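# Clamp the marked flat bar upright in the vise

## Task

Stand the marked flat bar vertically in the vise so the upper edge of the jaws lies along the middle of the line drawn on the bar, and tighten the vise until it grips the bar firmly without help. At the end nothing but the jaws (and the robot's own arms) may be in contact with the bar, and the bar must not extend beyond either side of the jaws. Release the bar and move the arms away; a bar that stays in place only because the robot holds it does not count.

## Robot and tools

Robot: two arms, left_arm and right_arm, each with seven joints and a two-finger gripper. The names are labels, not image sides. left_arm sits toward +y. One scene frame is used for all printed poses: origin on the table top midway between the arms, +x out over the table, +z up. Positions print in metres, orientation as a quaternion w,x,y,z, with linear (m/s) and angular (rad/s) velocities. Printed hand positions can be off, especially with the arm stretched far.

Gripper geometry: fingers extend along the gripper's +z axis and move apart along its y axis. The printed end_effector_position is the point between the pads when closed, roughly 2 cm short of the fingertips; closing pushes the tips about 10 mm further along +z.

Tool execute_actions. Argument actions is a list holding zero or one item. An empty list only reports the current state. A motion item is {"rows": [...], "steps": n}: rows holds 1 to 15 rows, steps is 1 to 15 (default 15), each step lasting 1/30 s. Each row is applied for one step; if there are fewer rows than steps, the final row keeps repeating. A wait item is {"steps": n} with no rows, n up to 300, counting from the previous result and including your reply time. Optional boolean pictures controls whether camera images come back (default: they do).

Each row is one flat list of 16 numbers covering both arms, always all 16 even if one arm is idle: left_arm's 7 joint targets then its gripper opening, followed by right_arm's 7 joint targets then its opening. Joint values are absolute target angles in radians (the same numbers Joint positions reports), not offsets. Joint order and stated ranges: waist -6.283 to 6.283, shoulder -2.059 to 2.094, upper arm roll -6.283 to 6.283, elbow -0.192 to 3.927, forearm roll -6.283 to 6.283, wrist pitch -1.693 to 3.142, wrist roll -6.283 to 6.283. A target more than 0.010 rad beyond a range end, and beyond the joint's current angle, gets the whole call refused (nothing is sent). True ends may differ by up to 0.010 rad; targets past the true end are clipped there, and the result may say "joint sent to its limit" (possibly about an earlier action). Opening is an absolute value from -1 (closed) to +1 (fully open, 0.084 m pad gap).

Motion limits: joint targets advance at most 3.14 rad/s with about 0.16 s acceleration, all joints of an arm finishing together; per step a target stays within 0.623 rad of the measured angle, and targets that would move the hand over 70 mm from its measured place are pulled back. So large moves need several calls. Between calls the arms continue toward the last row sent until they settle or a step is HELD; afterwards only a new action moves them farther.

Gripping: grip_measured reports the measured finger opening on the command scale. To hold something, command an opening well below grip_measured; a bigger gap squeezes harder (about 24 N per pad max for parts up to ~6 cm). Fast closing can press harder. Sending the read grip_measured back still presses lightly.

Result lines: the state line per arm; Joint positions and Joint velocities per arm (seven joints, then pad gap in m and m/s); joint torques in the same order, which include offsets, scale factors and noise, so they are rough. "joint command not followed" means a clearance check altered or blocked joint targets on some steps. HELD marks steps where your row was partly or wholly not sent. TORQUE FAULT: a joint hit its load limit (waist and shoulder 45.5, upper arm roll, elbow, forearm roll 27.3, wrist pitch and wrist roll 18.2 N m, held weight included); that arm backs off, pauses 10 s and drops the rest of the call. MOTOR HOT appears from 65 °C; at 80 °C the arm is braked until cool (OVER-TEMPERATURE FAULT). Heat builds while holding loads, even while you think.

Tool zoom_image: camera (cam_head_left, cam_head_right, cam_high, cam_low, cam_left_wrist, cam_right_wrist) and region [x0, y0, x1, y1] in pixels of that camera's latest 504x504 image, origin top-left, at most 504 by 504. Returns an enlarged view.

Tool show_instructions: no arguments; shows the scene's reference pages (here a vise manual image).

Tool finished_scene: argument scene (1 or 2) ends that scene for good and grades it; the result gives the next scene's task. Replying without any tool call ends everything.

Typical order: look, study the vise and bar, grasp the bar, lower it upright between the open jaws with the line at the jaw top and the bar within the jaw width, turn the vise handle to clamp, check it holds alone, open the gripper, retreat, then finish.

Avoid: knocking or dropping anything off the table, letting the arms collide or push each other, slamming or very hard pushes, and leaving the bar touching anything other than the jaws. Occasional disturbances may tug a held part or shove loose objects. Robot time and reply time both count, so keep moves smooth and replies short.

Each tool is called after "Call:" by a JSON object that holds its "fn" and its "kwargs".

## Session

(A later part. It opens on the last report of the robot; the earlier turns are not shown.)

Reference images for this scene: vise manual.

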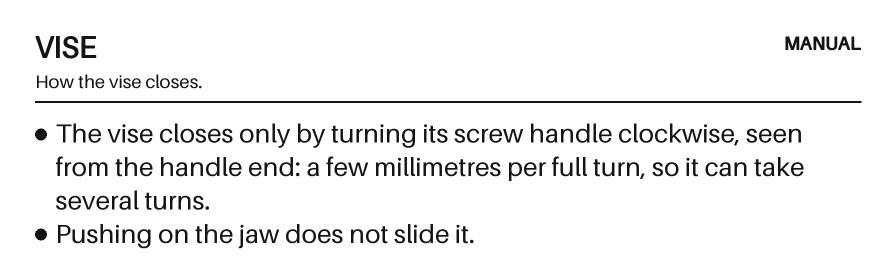

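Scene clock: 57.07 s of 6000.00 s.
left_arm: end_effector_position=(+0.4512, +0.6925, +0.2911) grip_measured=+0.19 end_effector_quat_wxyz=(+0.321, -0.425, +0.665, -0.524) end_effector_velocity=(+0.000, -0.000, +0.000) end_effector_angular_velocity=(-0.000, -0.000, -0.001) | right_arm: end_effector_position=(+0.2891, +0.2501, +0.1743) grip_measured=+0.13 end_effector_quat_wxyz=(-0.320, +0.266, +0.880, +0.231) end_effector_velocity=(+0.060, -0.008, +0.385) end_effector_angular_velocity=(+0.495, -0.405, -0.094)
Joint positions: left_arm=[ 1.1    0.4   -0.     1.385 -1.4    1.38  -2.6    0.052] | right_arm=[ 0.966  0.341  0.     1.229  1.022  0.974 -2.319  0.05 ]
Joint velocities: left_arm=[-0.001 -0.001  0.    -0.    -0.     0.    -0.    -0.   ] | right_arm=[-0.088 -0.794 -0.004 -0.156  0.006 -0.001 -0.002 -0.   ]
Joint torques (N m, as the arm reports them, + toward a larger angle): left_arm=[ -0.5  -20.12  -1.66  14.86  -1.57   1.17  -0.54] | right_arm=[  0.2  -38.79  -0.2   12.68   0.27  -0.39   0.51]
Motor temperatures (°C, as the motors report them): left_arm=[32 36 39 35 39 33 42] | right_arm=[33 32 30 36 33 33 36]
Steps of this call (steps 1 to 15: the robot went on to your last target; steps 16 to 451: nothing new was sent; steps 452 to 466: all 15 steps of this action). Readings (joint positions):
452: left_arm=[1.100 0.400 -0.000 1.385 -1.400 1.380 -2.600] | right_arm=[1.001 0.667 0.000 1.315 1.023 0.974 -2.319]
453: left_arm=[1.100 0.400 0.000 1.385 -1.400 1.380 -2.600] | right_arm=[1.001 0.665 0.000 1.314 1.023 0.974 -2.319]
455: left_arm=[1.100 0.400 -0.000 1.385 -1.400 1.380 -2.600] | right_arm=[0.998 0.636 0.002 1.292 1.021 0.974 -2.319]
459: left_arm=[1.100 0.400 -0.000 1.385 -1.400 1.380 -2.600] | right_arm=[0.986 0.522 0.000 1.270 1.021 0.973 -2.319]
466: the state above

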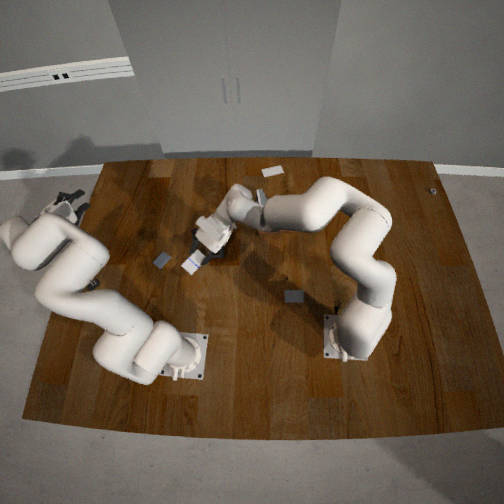

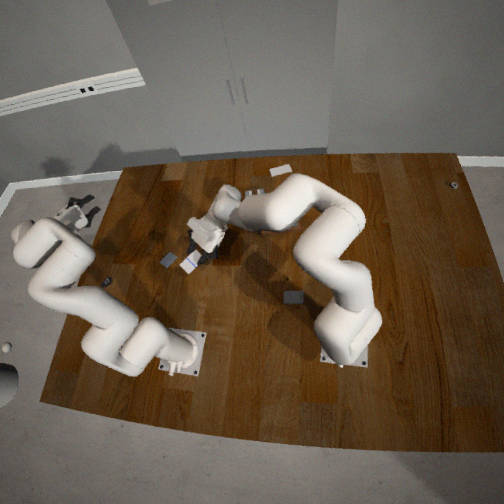

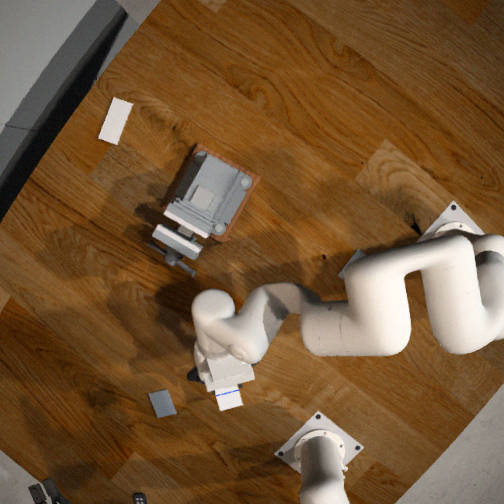

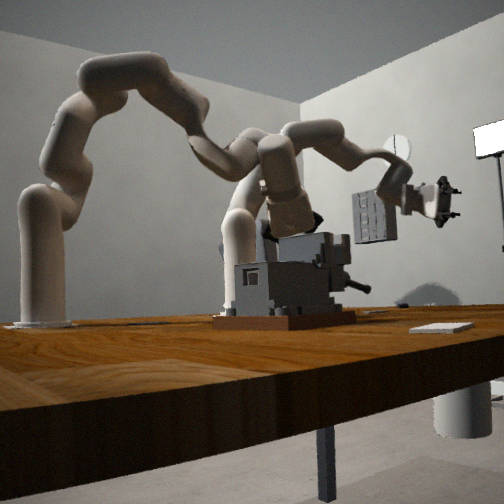

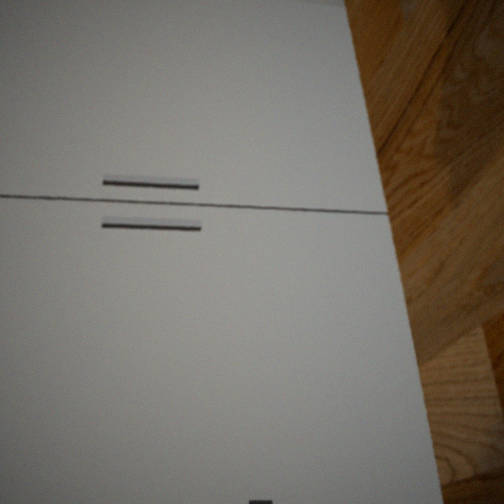

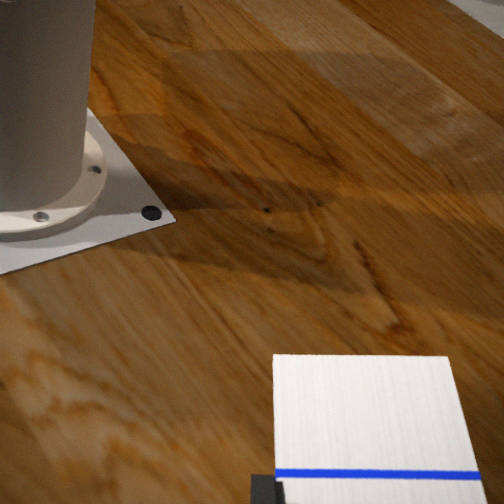

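Call:
{"fn": "execute_actions", "kwargs": {"actions": [{"rows":[[1.1,0.4,0,1.385,-1.4,1.38,-3.8,0.1,0.382,0.312,0,1.455,0.859,1.184,1.343,-1]],"steps":15}], "pictures": false}}

Call:
{"fn": "execute_actions", "kwargs": {"actions": [{"rows":[[0.5,0.6,0,1.349,-1.4,1.38,-3.8,0.1,0.382,0.312,0,1.455,0.859,1.184,1.343,-1]],"steps":15}], "pictures": false}}

Call:
{"fn": "execute_actions", "kwargs": {"actions": [{"rows":[[0.26,0.769,0,1.349,-1.42,1.425,-3.8,0.1,0.382,0.312,0,1.455,0.859,1.184,1.343,-1]],"steps":15}], "pictures": false}}

Call:
{"fn": "execute_actions", "kwargs": {"actions": [{"steps":30}]}}

Scene clock: 62.60 s of 6000.00 s.
left_arm: end_effector_position=(+0.4512, +0.6925, +0.2911) grip_measured=+0.09 end_effector_quat_wxyz=(-0.043, +0.683, -0.394, +0.613) end_effector_velocity=(-0.001, +0.001, -0.000) end_effector_angular_velocity=(-1.943, +0.947, +0.546) | right_arm: end_effector_position=(+0.4353, +0.1631, +0.2562) grip_measured=+0.13 end_effector_quat_wxyz=(-0.313, +0.482, +0.780, +0.247) end_effector_velocity=(+0.284, -0.232, +0.029) end_effector_angular_velocity=(-0.340, +0.742, -1.183)
Joint positions: left_arm=[ 1.1    0.4    0.     1.385 -1.4    1.38  -3.558  0.048] | right_arm=[ 0.665  0.256 -0.001  1.328  0.941  1.079 -1.931  0.05 ]
Joint velocities: left_arm=[ 0.001 -0.     0.001 -0.     0.    -0.    -2.228  0.   ] | right_arm=[-0.627  0.122 -0.009  0.279 -0.179  0.227  1.164  0.   ]
Joint torques (N m, as the arm reports them, + toward a larger angle): left_arm=[ -0.66 -19.77  -1.54  14.86  -1.36   1.26   0.14] | right_arm=[  0.39 -38.65   0.3   14.2    0.7   -0.5    0.75]
Motor temperatures (°C, as the motors report them): left_arm=[32 36 39 35 39 33 42] | right_arm=[33 32 30 36 33 33 36]
Steps of this call (steps 1 to 30: the robot went on to your last target; steps 31 to 151: nothing new was sent; steps 152 to 166: all 15 steps of this action). Readings (joint positions):
152: left_arm=[1.100 0.400 0.000 1.385 -1.400 1.380 -2.600] | right_arm=[0.950 0.200 0.000 1.200 1.023 0.974 -2.319]
153: left_arm=[1.100 0.400 0.000 1.385 -1.400 1.380 -2.604] | right_arm=[0.947 0.201 0.001 1.201 1.022 0.976 -2.315]
155: left_arm=[1.100 0.400 0.000 1.385 -1.400 1.380 -2.650] | right_arm=[0.915 0.208 0.009 1.217 1.012 0.991 -2.275]
159: left_arm=[1.100 0.400 -0.000 1.385 -1.400 1.380 -2.937] | right_arm=[0.815 0.226 -0.003 1.261 0.984 1.023 -2.164]
166: the state above

Scene clock: 63.10 s of 6000.00 s.
left_arm: end_effector_position=(+0.5288, +0.5557, +0.2369) grip_measured=+0.09 end_effector_quat_wxyz=(+0.132, +0.687, -0.390, +0.599) end_effector_velocity=(+0.139, -0.355, -0.129) end_effector_angular_velocity=(-0.238, +0.225, -0.591) | right_arm: end_effector_position=(+0.5385, +0.0515, +0.2673) grip_measured=+0.14 end_effector_quat_wxyz=(-0.370, +0.831, +0.403, +0.104) end_effector_velocity=(+0.085, -0.123, +0.009) end_effector_angular_velocity=(-0.373, +1.857, -2.050)
Joint positions: left_arm=[ 0.846  0.485 -0.001  1.37  -1.4    1.38  -3.748  0.048] | right_arm=[ 0.405  0.307 -0.002  1.444  0.866  1.175 -0.953  0.05 ]
Joint velocities: left_arm=[-0.611  0.203 -0.003 -0.037 -0.001 -0.    -0.09   0.   ] | right_arm=[-0.249  0.048 -0.004  0.109 -0.071  0.09   2.681  0.   ]
Joint torques (N m, as the arm reports them, + toward a larger angle): left_arm=[ -0.26 -20.44  -1.25  14.31  -1.75   1.3   -0.13] | right_arm=[  4.93 -39.85   2.28  14.05   0.78  -0.61   0.38]
Motor temperatures (°C, as the motors report them): left_arm=[32 36 39 35 39 33 42] | right_arm=[33 32 30 36 33 33 36]
Steps of this call (steps 1 to 15: all 15 steps of this action). Readings (joint positions):
1: left_arm=[1.100 0.400 0.000 1.385 -1.400 1.380 -3.627] | right_arm=[0.644 0.260 -0.001 1.337 0.935 1.087 -1.891]
2: left_arm=[1.098 0.400 0.001 1.385 -1.400 1.380 -3.682] | right_arm=[0.624 0.264 -0.001 1.346 0.929 1.094 -1.848]
4: left_arm=[1.076 0.408 0.006 1.386 -1.400 1.379 -3.740] | right_arm=[0.584 0.272 -0.001 1.364 0.917 1.109 -1.756]
8: left_arm=[0.988 0.437 -0.002 1.378 -1.400 1.380 -3.722] | right_arm=[0.508 0.287 -0.001 1.398 0.895 1.137 -1.529]
15: the state above

Scene clock: 63.60 s of 6000.00 s.
left_arm: end_effector_position=(+0.5635, +0.3748, +0.1598) grip_measured=+0.09 end_effector_quat_wxyz=(+0.285, +0.651, -0.439, +0.550) end_effector_velocity=(+0.003, -0.370, -0.154) end_effector_angular_velocity=(-0.218, +0.294, -0.583) | right_arm: end_effector_position=(+0.5453, +0.0412, +0.2682) grip_measured=+0.14 end_effector_quat_wxyz=(-0.354, +0.901, -0.206, -0.146) end_effector_velocity=(+0.001, -0.002, +0.000) end_effector_angular_velocity=(-0.315, +1.860, -1.890)
Joint positions: left_arm=[ 0.554  0.624 -0.     1.359 -1.409  1.401 -3.775  0.048] | right_arm=[0.382 0.312 0.    1.455 0.859 1.184 0.389 0.05 ]
Joint velocities: left_arm=[-0.58   0.287  0.001 -0.02  -0.022  0.047 -0.05   0.   ] | right_arm=[-0.002  0.    -0.002  0.001 -0.     0.     2.669 -0.   ]
Joint torques (N m, as the arm reports them, + toward a larger angle): left_arm=[ -0.44 -20.92  -2.35  12.93  -1.52   1.52  -0.35] | right_arm=[ -0.11 -40.25   0.11  14.57   0.59  -0.7    0.41]
Motor temperatures (°C, as the motors report them): left_arm=[32 36 39 35 39 33 42] | right_arm=[33 32 30 36 33 33 36]
Steps of this call (steps 1 to 15: all 15 steps of this action). Readings (joint positions):
1: left_arm=[0.826 0.492 -0.001 1.368 -1.400 1.380 -3.751] | right_arm=[0.398 0.309 -0.002 1.447 0.864 1.177 -0.863]
2: left_arm=[0.806 0.499 -0.001 1.368 -1.400 1.381 -3.754] | right_arm=[0.393 0.310 -0.002 1.450 0.862 1.179 -0.774]
4: left_arm=[0.767 0.518 -0.001 1.367 -1.402 1.384 -3.757] | right_arm=[0.388 0.311 -0.000 1.452 0.861 1.182 -0.595]
8: left_arm=[0.690 0.557 -0.000 1.363 -1.404 1.390 -3.763] | right_arm=[0.384 0.312 0.001 1.454 0.859 1.184 -0.237]
15: the state above

Scene clock: 64.60 s of 6000.00 s.
left_arm: end_effector_position=(+0.5313, +0.1914, +0.0841) grip_measured=+0.09 end_effector_quat_wxyz=(+0.425, +0.609, -0.480, +0.467) end_effector_velocity=(-0.001, -0.002, -0.001) end_effector_angular_velocity=(+0.000, +0.002, -0.002) | right_arm: end_effector_position=(+0.5456, +0.0409, +0.2682) grip_measured=+0.13 end_effector_quat_wxyz=(-0.247, +0.705, -0.597, -0.292) end_effector_velocity=(+0.001, -0.001, +0.001) end_effector_angular_velocity=(+0.001, -0.002, -0.003)
Joint positions: left_arm=[ 0.26   0.769  0.     1.349 -1.42   1.425 -3.8    0.048] | right_arm=[0.382 0.312 0.    1.455 0.859 1.184 1.343 0.05 ]
Joint velocities: left_arm=[-0.002  0.001 -0.001 -0.    -0.    -0.001 -0.    -0.   ] | right_arm=[-0.002 -0.    -0.     0.002 -0.     0.     0.001 -0.   ]
Joint torques (N m, as the arm reports them, + toward a larger angle): left_arm=[ -0.19 -21.99  -2.3   11.17  -1.21   1.81  -0.41] | right_arm=[ -0.25 -40.2   -0.31  14.37   0.51  -0.75   0.35]
Motor temperatures (°C, as the motors report them): left_arm=[32 36 39 35 39 33 42] | right_arm=[33 32 30 36 33 33 36]
Steps of this call (steps 1 to 30: the robot went on to your last target). Readings (joint positions):
1: left_arm=[0.535 0.633 -0.000 1.358 -1.410 1.403 -3.777] | right_arm=[0.382 0.312 0.000 1.455 0.859 1.184 0.479]
2: left_arm=[0.516 0.643 -0.000 1.358 -1.411 1.404 -3.778] | right_arm=[0.382 0.312 0.000 1.455 0.859 1.184 0.568]
4: left_arm=[0.477 0.662 -0.000 1.356 -1.412 1.407 -3.782] | right_arm=[0.382 0.312 0.000 1.455 0.859 1.184 0.747]
8: left_arm=[0.399 0.700 -0.000 1.354 -1.415 1.414 -3.788] | right_arm=[0.382 0.312 0.000 1.455 0.859 1.184 1.092]
30: the state above

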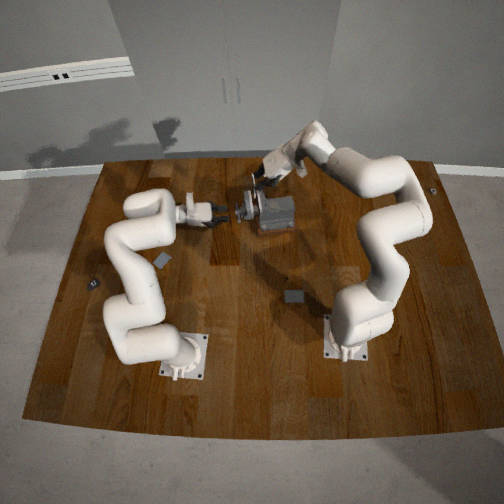

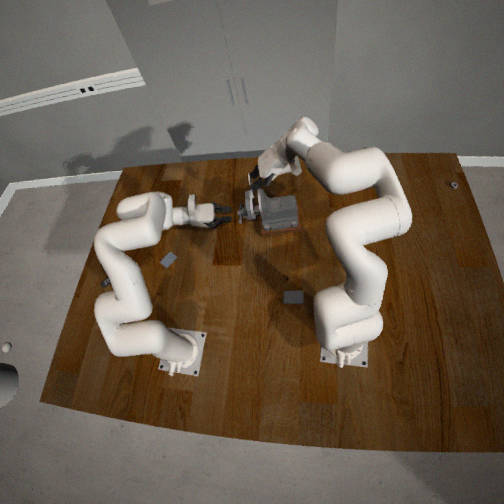

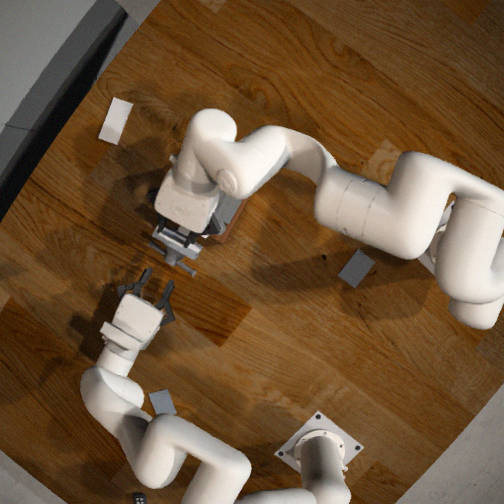

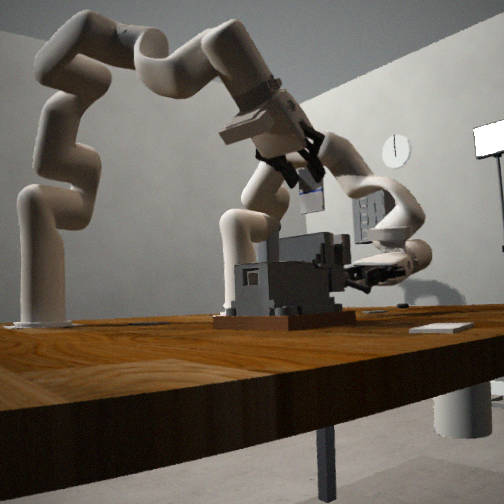

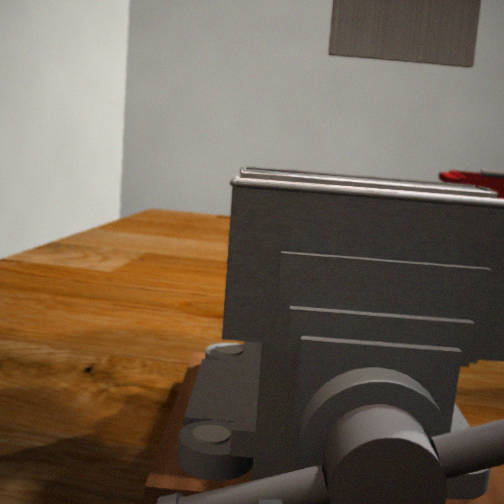

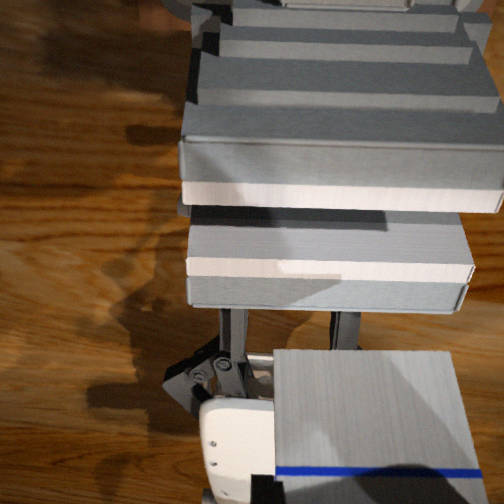

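Call:
{"fn": "execute_actions", "kwargs": {"actions": [{"rows":[[0.225,0.769,0,1.349,-1.445,1.405,-5.67,0.1,0.3853,0.3548,0,1.400,0.894,1.1195,1.261,-1]],"steps":15}], "pictures": false}}

Call:
{"fn": "execute_actions", "kwargs": {"actions": [{"steps":15}]}}

Scene clock: 70.47 s of 6000.00 s.
left_arm: end_effector_position=(+0.5338, +0.1745, +0.0835) grip_measured=+0.09 end_effector_quat_wxyz=(+0.593, +0.763, -0.142, +0.213) end_effector_velocity=(+0.004, +0.005, -0.003) end_effector_angular_velocity=(-0.404, +2.577, +0.567) | right_arm: end_effector_position=(+0.5470, +0.0391, +0.2263) grip_measured=+0.13 end_effector_quat_wxyz=(-0.249, +0.706, -0.596, -0.292) end_effector_velocity=(-0.004, -0.001, -0.011) end_effector_angular_velocity=(-0.005, +0.015, +0.001)
Joint positions: left_arm=[ 0.226  0.769 -0.     1.349 -1.444  1.406 -4.773  0.048] | right_arm=[0.385 0.353 0.    1.402 0.894 1.12  1.262 0.05 ]
Joint velocities: left_arm=[-0.008 -0.     0.014  0.    -0.011 -0.013 -2.668  0.   ] | right_arm=[ 0.     0.007 -0.    -0.016  0.002 -0.004 -0.006 -0.   ]
Joint torques (N m, as the arm reports them, + toward a larger angle): left_arm=[  0.28 -22.    -2.84  11.34  -1.31   1.74  -0.48] | right_arm=[ -0.11 -40.08  -0.05  14.13   0.44  -0.63   0.43]
Motor temperatures (°C, as the motors report them): left_arm=[32 36 39 35 39 33 42] | right_arm=[33 32 30 37 33 33 36]
Steps of this call (steps 1 to 15: the robot went on to your last target; steps 16 to 161: nothing new was sent; steps 162 to 176: all 15 steps of this action). Readings (joint positions):
162: left_arm=[0.260 0.769 0.000 1.349 -1.420 1.425 -3.800] | right_arm=[0.382 0.312 0.000 1.455 0.859 1.184 1.343]
163: left_arm=[0.260 0.769 0.000 1.349 -1.420 1.425 -3.804] | right_arm=[0.382 0.313 0.000 1.453 0.861 1.181 1.339]
165: left_arm=[0.258 0.769 0.001 1.349 -1.422 1.423 -3.850] | right_arm=[0.383 0.325 0.000 1.438 0.874 1.157 1.309]
169: left_arm=[0.242 0.769 0.000 1.349 -1.433 1.415 -4.137] | right_arm=[0.385 0.355 -0.000 1.401 0.890 1.128 1.271]
176: the state above

Scene clock: 70.97 s of 6000.00 s.
left_arm: end_effector_position=(+0.5340, +0.1742, +0.0834) grip_measured=+0.09 end_effector_quat_wxyz=(+0.627, +0.750, +0.199, -0.062) end_effector_velocity=(-0.000, -0.001, +0.000) end_effector_angular_velocity=(-0.019, +0.125, +0.024) | right_arm: end_effector_position=(+0.5465, +0.0389, +0.2248) grip_measured=+0.13 end_effector_quat_wxyz=(-0.248, +0.706, -0.596, -0.292) end_effector_velocity=(-0.001, -0.000, -0.001) end_effector_angular_velocity=(-0.001, +0.003, -0.000)
Joint positions: left_arm=[ 0.225  0.769  0.     1.349 -1.445  1.405 -5.659  0.048] | right_arm=[0.385 0.355 0.    1.4   0.894 1.12  1.261 0.05 ]
Joint velocities: left_arm=[-0.001 -0.001 -0.     0.001  0.002 -0.    -0.131  0.   ] | right_arm=[-0.     0.    -0.    -0.003  0.    -0.    -0.001  0.   ]
Joint torques (N m, as the arm reports them, + toward a larger angle): left_arm=[ -0.18 -22.13  -2.76  11.1   -1.2    1.9   -0.04] | right_arm=[ -0.12 -40.79  -0.3   14.29   0.65  -0.51   0.15]
Motor temperatures (°C, as the motors report them): left_arm=[32 36 39 35 39 33 42] | right_arm=[33 32 30 37 33 33 36]
Steps of this call (steps 1 to 15: the robot went on to your last target). Readings (joint positions):
1: left_arm=[0.226 0.769 0.000 1.349 -1.444 1.406 -4.862] | right_arm=[0.385 0.354 -0.000 1.401 0.894 1.120 1.261]
2: left_arm=[0.226 0.769 0.000 1.349 -1.445 1.405 -4.951] | right_arm=[0.385 0.354 0.000 1.401 0.894 1.120 1.261]
4: left_arm=[0.226 0.769 0.000 1.349 -1.445 1.405 -5.130] | right_arm=[0.385 0.354 0.000 1.400 0.894 1.120 1.261]
8: left_arm=[0.225 0.769 0.000 1.349 -1.445 1.405 -5.465] | right_arm=[0.385 0.355 0.000 1.400 0.894 1.120 1.261]
15: the state above

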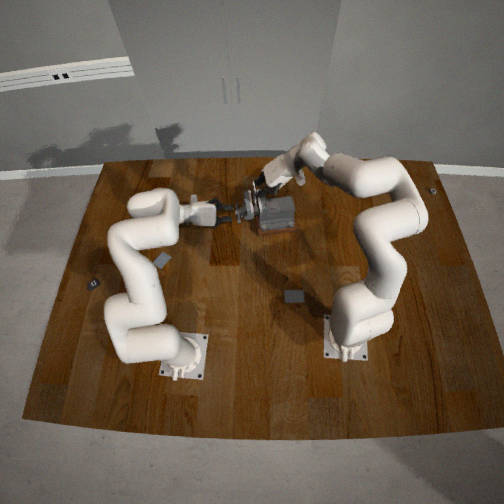

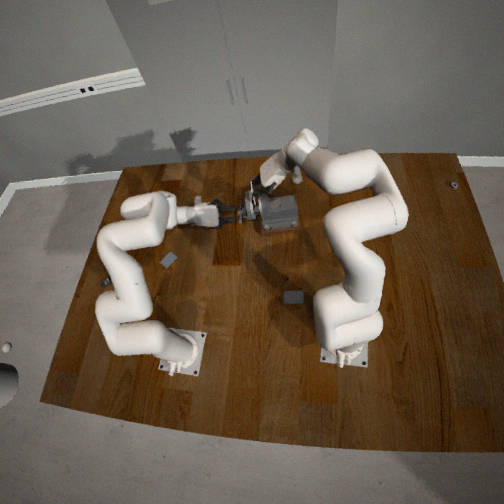

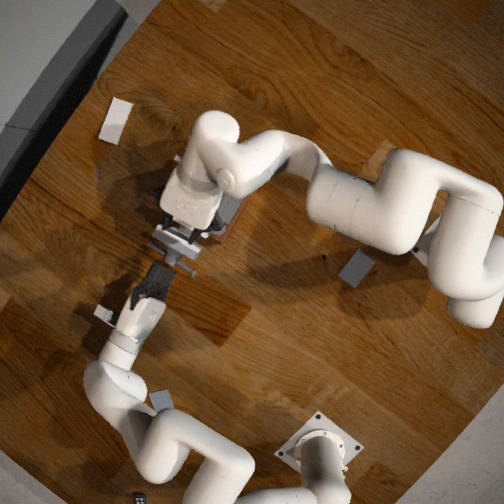

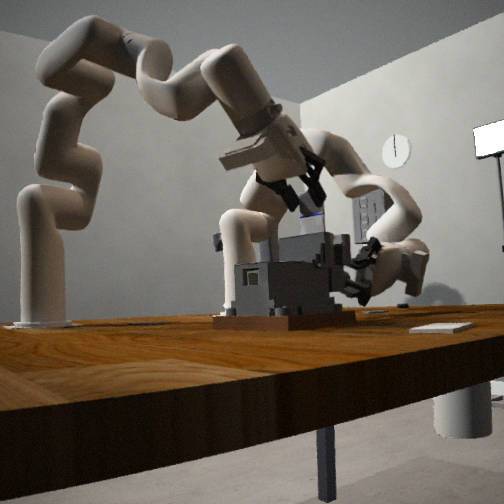

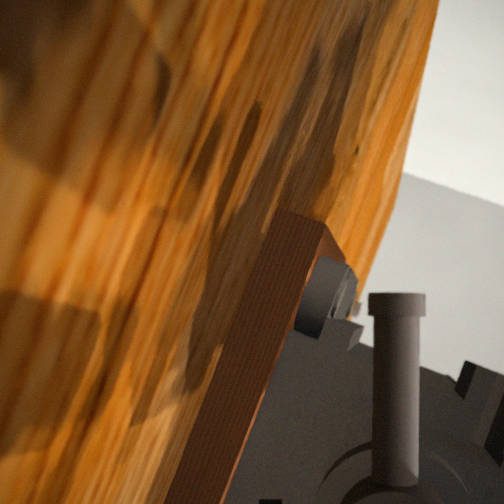

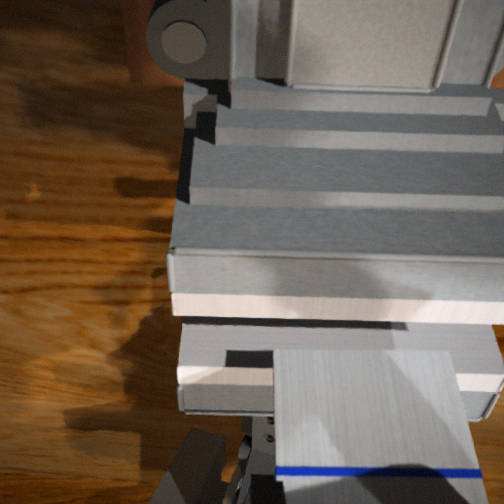

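Call:
{"fn": "execute_actions", "kwargs": {"actions": [{"rows":[[0.14,0.775,0,1.349,-1.508,1.356,-5.67,0.1,0.378,0.405,0,1.392,0.9154,1.081,1.212,-1]],"steps":15}]}}

Scene clock: 74.80 s of 6000.00 s.
left_arm: end_effector_position=(+0.5394, +0.1406, +0.0795) grip_measured=+0.10 end_effector_quat_wxyz=(+0.623, +0.752, +0.205, -0.063) end_effector_velocity=(+0.001, +0.001, -0.001) end_effector_angular_velocity=(-0.001, +0.003, +0.007) | right_arm: end_effector_position=(+0.5544, +0.0340, +0.1957) grip_measured=+0.13 end_effector_quat_wxyz=(-0.249, +0.703, -0.599, -0.290) end_effector_velocity=(-0.002, -0.003, -0.009) end_effector_angular_velocity=(-0.005, +0.013, -0.002)
Joint positions: left_arm=[ 0.147  0.772  0.008  1.348 -1.506  1.359 -5.67   0.048] | right_arm=[0.378 0.404 0.    1.393 0.915 1.081 1.212 0.05 ]
Joint velocities: left_arm=[ 0.     0.002  0.002 -0.    -0.006 -0.002 -0.     0.   ] | right_arm=[-0.002  0.007 -0.002 -0.01   0.001 -0.002 -0.004  0.   ]
Joint torques (N m, as the arm reports them, + toward a larger angle): left_arm=[-20.07 -15.31 -27.77  11.76  -2.91  -0.47  -0.75] | right_arm=[ -0.05 -41.25  -0.25  14.08   0.61  -0.66   0.47]
Motor temperatures (°C, as the motors report them): left_arm=[32 36 39 35 39 33 42] | right_arm=[33 32 30 37 33 33 36]
Steps of this call (steps 1 to 30: the robot went on to your last target; steps 31 to 100: nothing new was sent; steps 101 to 115: all 15 steps of this action). Readings (joint positions):
101: left_arm=[0.225 0.769 0.000 1.349 -1.445 1.405 -5.670] | right_arm=[0.385 0.355 0.000 1.400 0.894 1.119 1.261]
102: left_arm=[0.222 0.769 0.001 1.349 -1.448 1.402 -5.670] | right_arm=[0.385 0.357 0.000 1.400 0.896 1.116 1.257]
104: left_arm=[0.195 0.771 0.006 1.350 -1.470 1.384 -5.670] | right_arm=[0.382 0.375 0.001 1.400 0.904 1.101 1.238]
108: left_arm=[0.152 0.773 0.005 1.350 -1.501 1.361 -5.670] | right_arm=[0.378 0.404 -0.001 1.389 0.913 1.085 1.217]
115: the state above

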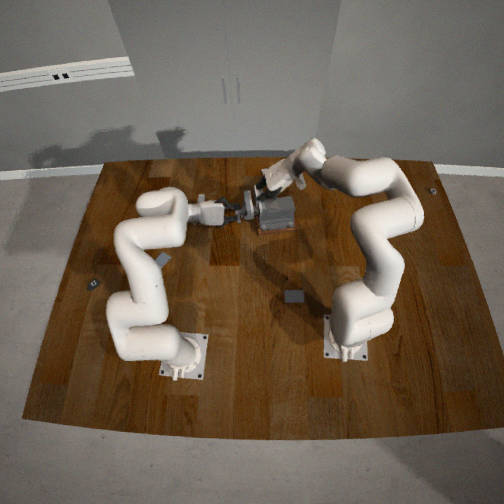

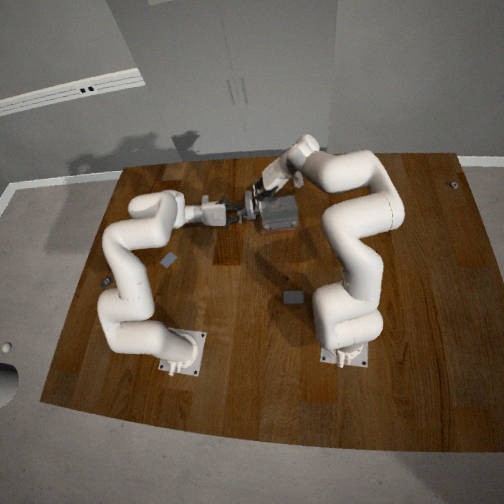

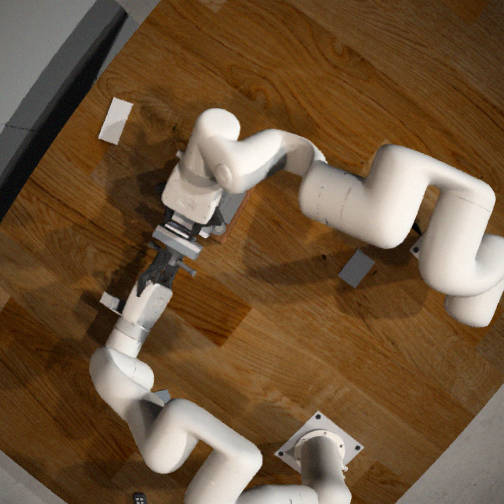

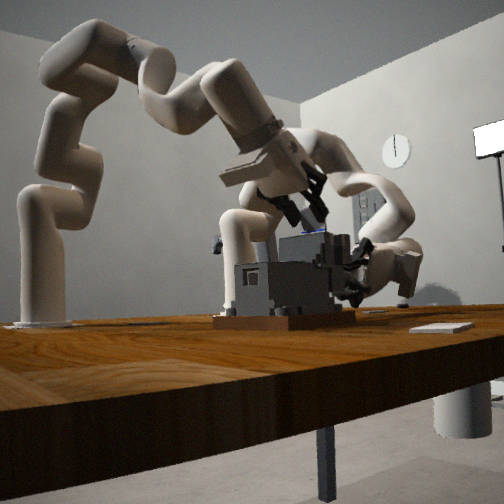

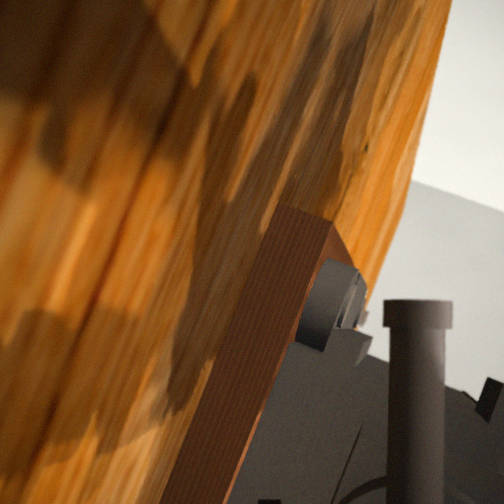

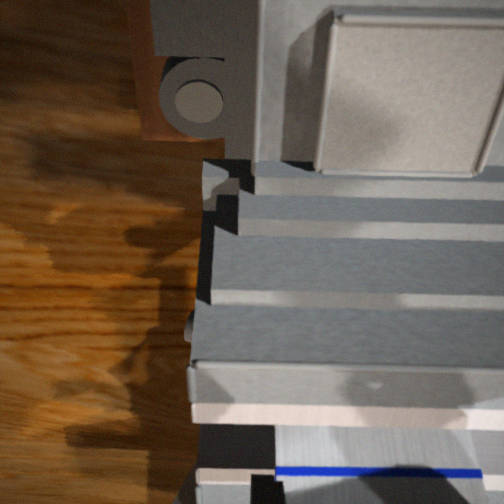

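Blocked; back off and raise.

Call:
{"fn": "execute_actions", "kwargs": {"actions": [{"rows":[[0.17,0.765,0,1.349,-1.485,1.373,-5.67,0.1,0.378,0.405,0,1.392,0.9154,1.081,1.212,-1]],"steps":15}]}}

Call:
{"fn": "zoom_image", "kwargs": {"camera": "cam_low", "region": [280,200,420,320]}}

Call:
{"fn": "zoom_image", "kwargs": {"camera": "cam_high", "region": [120,200,240,310]}}

Scene clock: 78.70 s of 6000.00 s.
left_arm: end_effector_position=(+0.5349, +0.1428, +0.0824) grip_measured=+0.09 end_effector_quat_wxyz=(+0.626, +0.751, +0.199, -0.069) end_effector_velocity=(+0.005, +0.007, +0.009) end_effector_angular_velocity=(-0.002, -0.018, +0.007) | right_arm: end_effector_position=(+0.5542, +0.0337, +0.1946) grip_measured=+0.13 end_effector_quat_wxyz=(-0.248, +0.703, -0.600, -0.290) end_effector_velocity=(-0.001, -0.000, -0.001) end_effector_angular_velocity=(-0.001, +0.002, -0.001)
Joint positions: left_arm=[ 0.166  0.768 -0.005  1.346 -1.484  1.373 -5.67   0.048] | right_arm=[0.378 0.405 0.    1.392 0.915 1.081 1.212 0.05 ]
Joint velocities: left_arm=[ 0.006 -0.011  0.008  0.006 -0.001  0.011  0.001  0.   ] | right_arm=[ 0.    -0.    -0.    -0.002 -0.     0.     0.001 -0.   ]
Joint torques (N m, as the arm reports them, + toward a larger angle): left_arm=[  0.19 -22.23  -2.12  11.77  -1.72   1.75  -0.16] | right_arm=[ -0.4  -41.79  -0.04  14.25   0.44  -0.66   0.26]
Motor temperatures (°C, as the motors report them): left_arm=[32 36 39 35 39 33 42] | right_arm=[33 32 30 37 33 33 36]
Steps of this call (steps 1 to 15: the robot went on to your last target; steps 16 to 102: nothing new was sent; steps 103 to 117: all 15 steps of this action). Readings (joint positions):
103: left_arm=[0.149 0.775 0.006 1.349 -1.508 1.356 -5.670] | right_arm=[0.378 0.405 -0.000 1.392 0.915 1.081 1.212]
104: left_arm=[0.151 0.775 0.005 1.349 -1.506 1.357 -5.670] | right_arm=[0.378 0.405 0.000 1.392 0.915 1.081 1.212]
106: left_arm=[0.158 0.774 -0.001 1.350 -1.498 1.358 -5.671] | right_arm=[0.378 0.405 0.000 1.392 0.915 1.081 1.212]
110: left_arm=[0.165 0.771 -0.006 1.348 -1.488 1.365 -5.671] | right_arm=[0.378 0.405 0.000 1.392 0.915 1.081 1.212]
117: the state above

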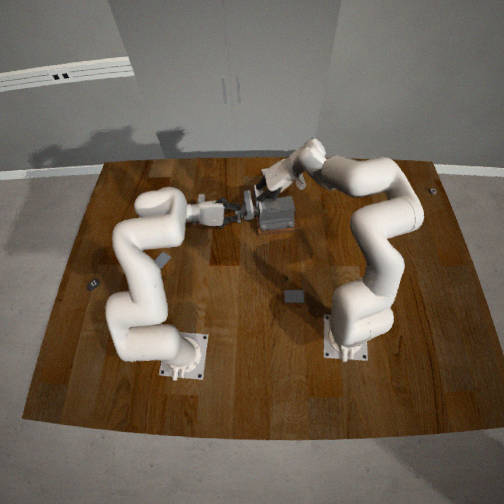

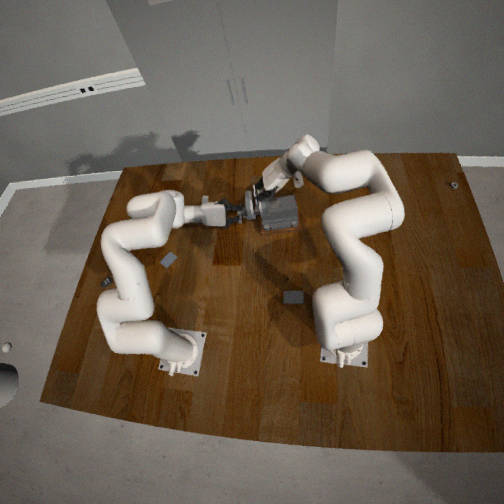

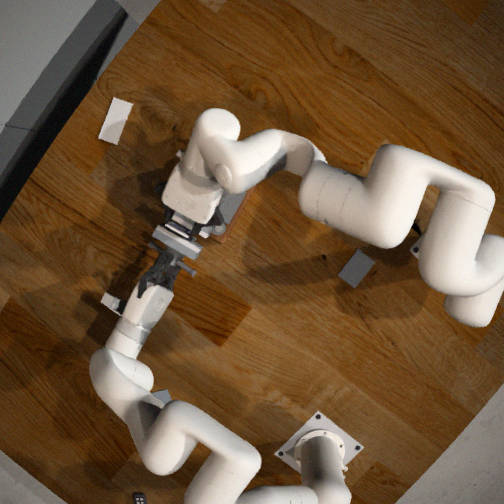

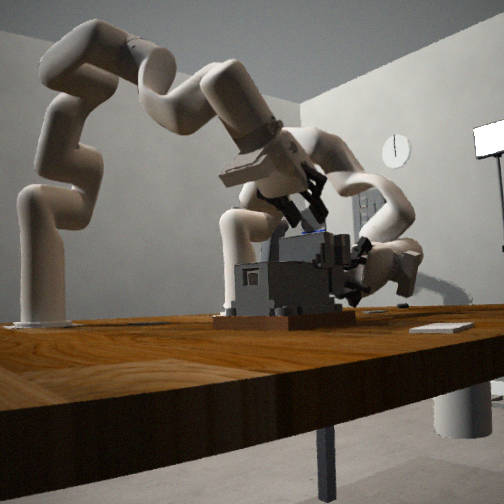

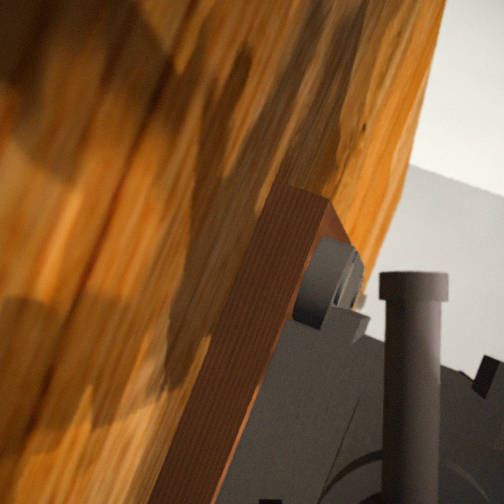

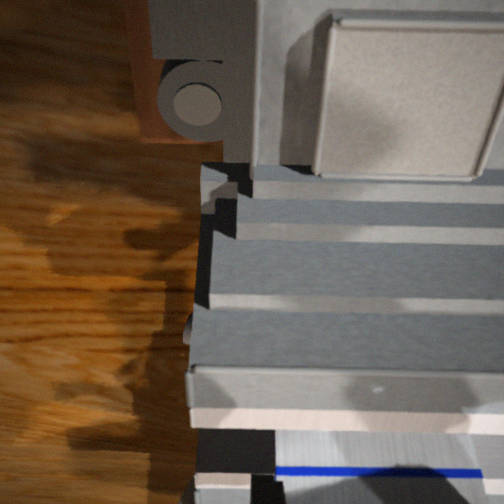

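Region (280, 200, 420, 320) of cam_low's 504x504 image, scaled by 3.600, with more detail than that image has; it fills the top 432 rows of this view, and the rest is white.

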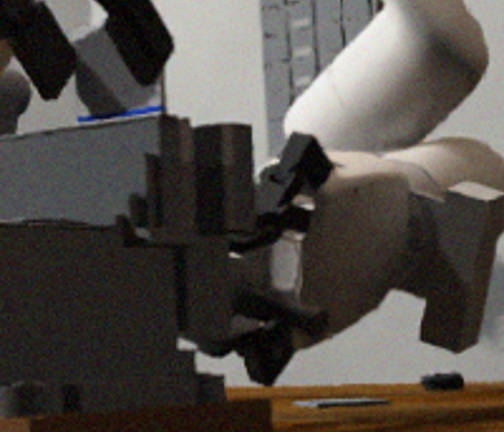

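Region (120, 200, 240, 310) of cam_high's 504x504 image, scaled by 4.200, with more detail than that image has; it fills the top 462 rows of this view, and the rest is white.

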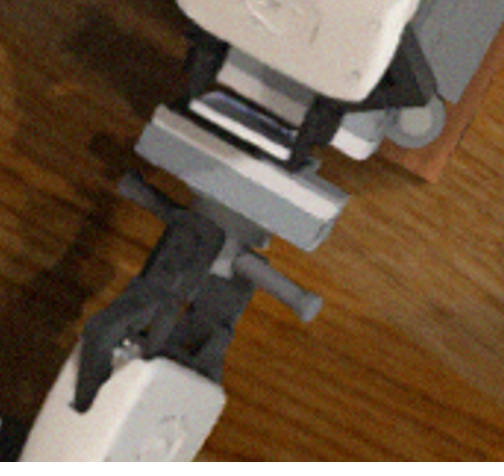

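Call:
{"fn": "execute_actions", "kwargs": {"actions": [{"rows":[[0.17,0.763,0,1.356,-1.485,1.373,-5.67,0.1,0.378,0.405,0,1.392,0.9154,1.081,1.212,-1],[0.17,0.763,0,1.356,-1.485,1.373,-5.67,0.1,0.378,0.405,0,1.392,0.9154,1.081,1.212,-1],[0.17,0.763,0,1.356,-1.485,1.373,-5.67,0.1,0.378,0.405,0,1.392,0.9154,1.081,1.212,-1],[0.148,0.763,0,1.356,-1.502,1.361,-5.67,0.1,0.378,0.405,0,1.392,0.9154,1.081,1.212,-1]],"steps":15}]}}

Scene clock: 83.60 s of 6000.00 s.
left_arm: end_effector_position=(+0.5413, +0.1372, +0.0872) grip_measured=+0.09 end_effector_quat_wxyz=(+0.625, +0.753, +0.197, -0.061) end_effector_velocity=(+0.001, -0.001, +0.000) end_effector_angular_velocity=(+0.001, -0.000, +0.002) | right_arm: end_effector_position=(+0.5542, +0.0337, +0.1946) grip_measured=+0.13 end_effector_quat_wxyz=(-0.248, +0.703, -0.600, -0.290) end_effector_velocity=(-0.000, -0.000, -0.000) end_effector_angular_velocity=(-0.000, -0.000, +0.000)
Joint positions: left_arm=[ 0.148  0.764  0.     1.355 -1.501  1.361 -5.67   0.048] | right_arm=[ 0.378  0.405 -0.     1.392  0.915  1.081  1.212  0.05 ]
Joint velocities: left_arm=[-0.005 -0.001  0.002  0.001 -0.004 -0.003 -0.001  0.   ] | right_arm=[ 0.     0.    -0.    -0.    -0.    -0.    -0.001 -0.   ]
Joint torques (N m, as the arm reports them, + toward a larger angle): left_arm=[ -0.54 -23.24  -3.23  13.18  -2.1    1.93  -0.15] | right_arm=[ -0.47 -41.95  -0.1   13.83   0.42  -0.66   0.3 ]
Motor temperatures (°C, as the motors report them): left_arm=[32 36 39 35 39 33 42] | right_arm=[33 32 30 37 33 33 36]
Steps of this call (steps 1 to 15: the robot went on to your last target; steps 16 to 132: nothing new was sent; steps 133 to 147: all 15 steps of this action). Readings (joint positions):
133: left_arm=[0.170 0.765 0.000 1.349 -1.485 1.373 -5.670] | right_arm=[0.378 0.405 -0.000 1.392 0.915 1.081 1.212]
134: left_arm=[0.170 0.765 0.000 1.350 -1.485 1.373 -5.670] | right_arm=[0.378 0.405 0.000 1.392 0.915 1.081 1.212]
136: left_arm=[0.170 0.764 0.000 1.352 -1.485 1.373 -5.670] | right_arm=[0.378 0.405 0.000 1.392 0.915 1.081 1.212]
140: left_arm=[0.156 0.763 0.000 1.356 -1.496 1.365 -5.670] | right_arm=[0.378 0.405 -0.000 1.392 0.915 1.081 1.212]
147: the state above

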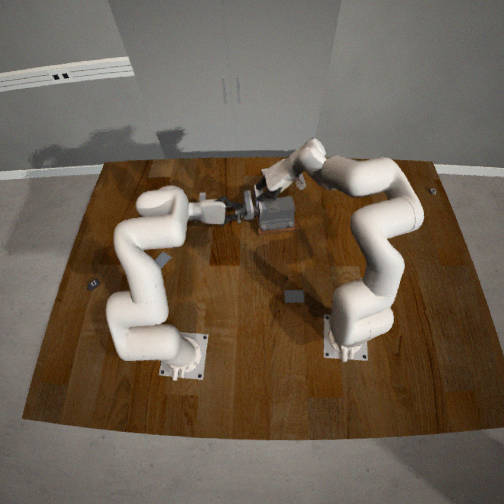

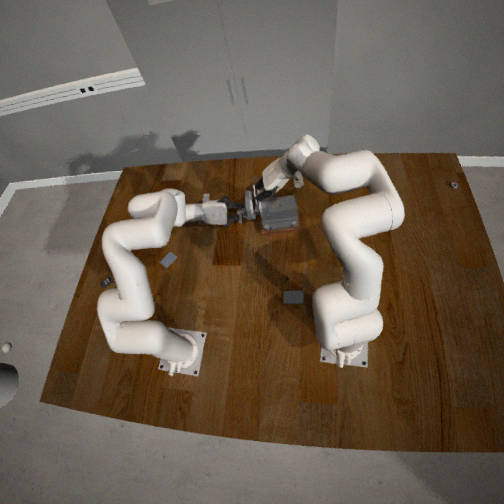

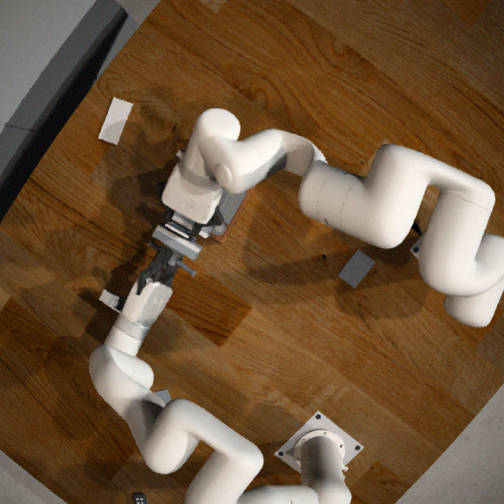

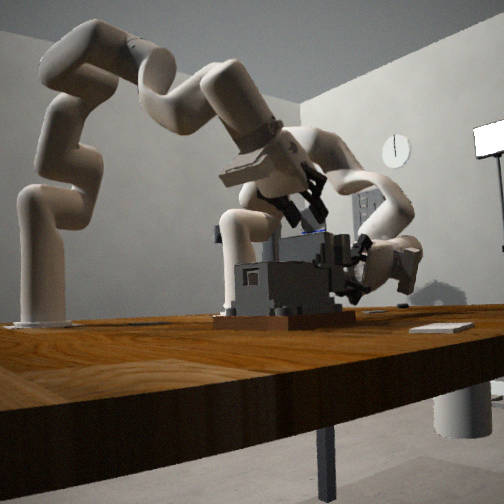

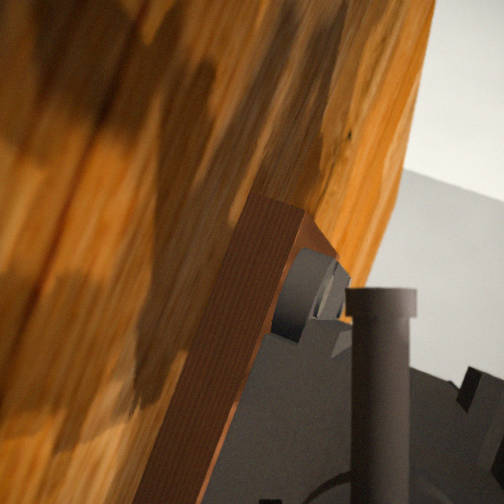

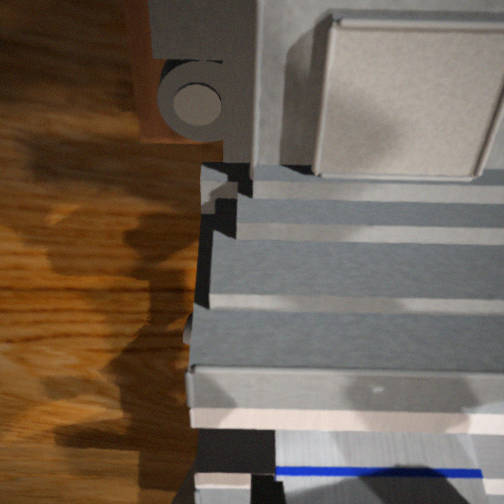

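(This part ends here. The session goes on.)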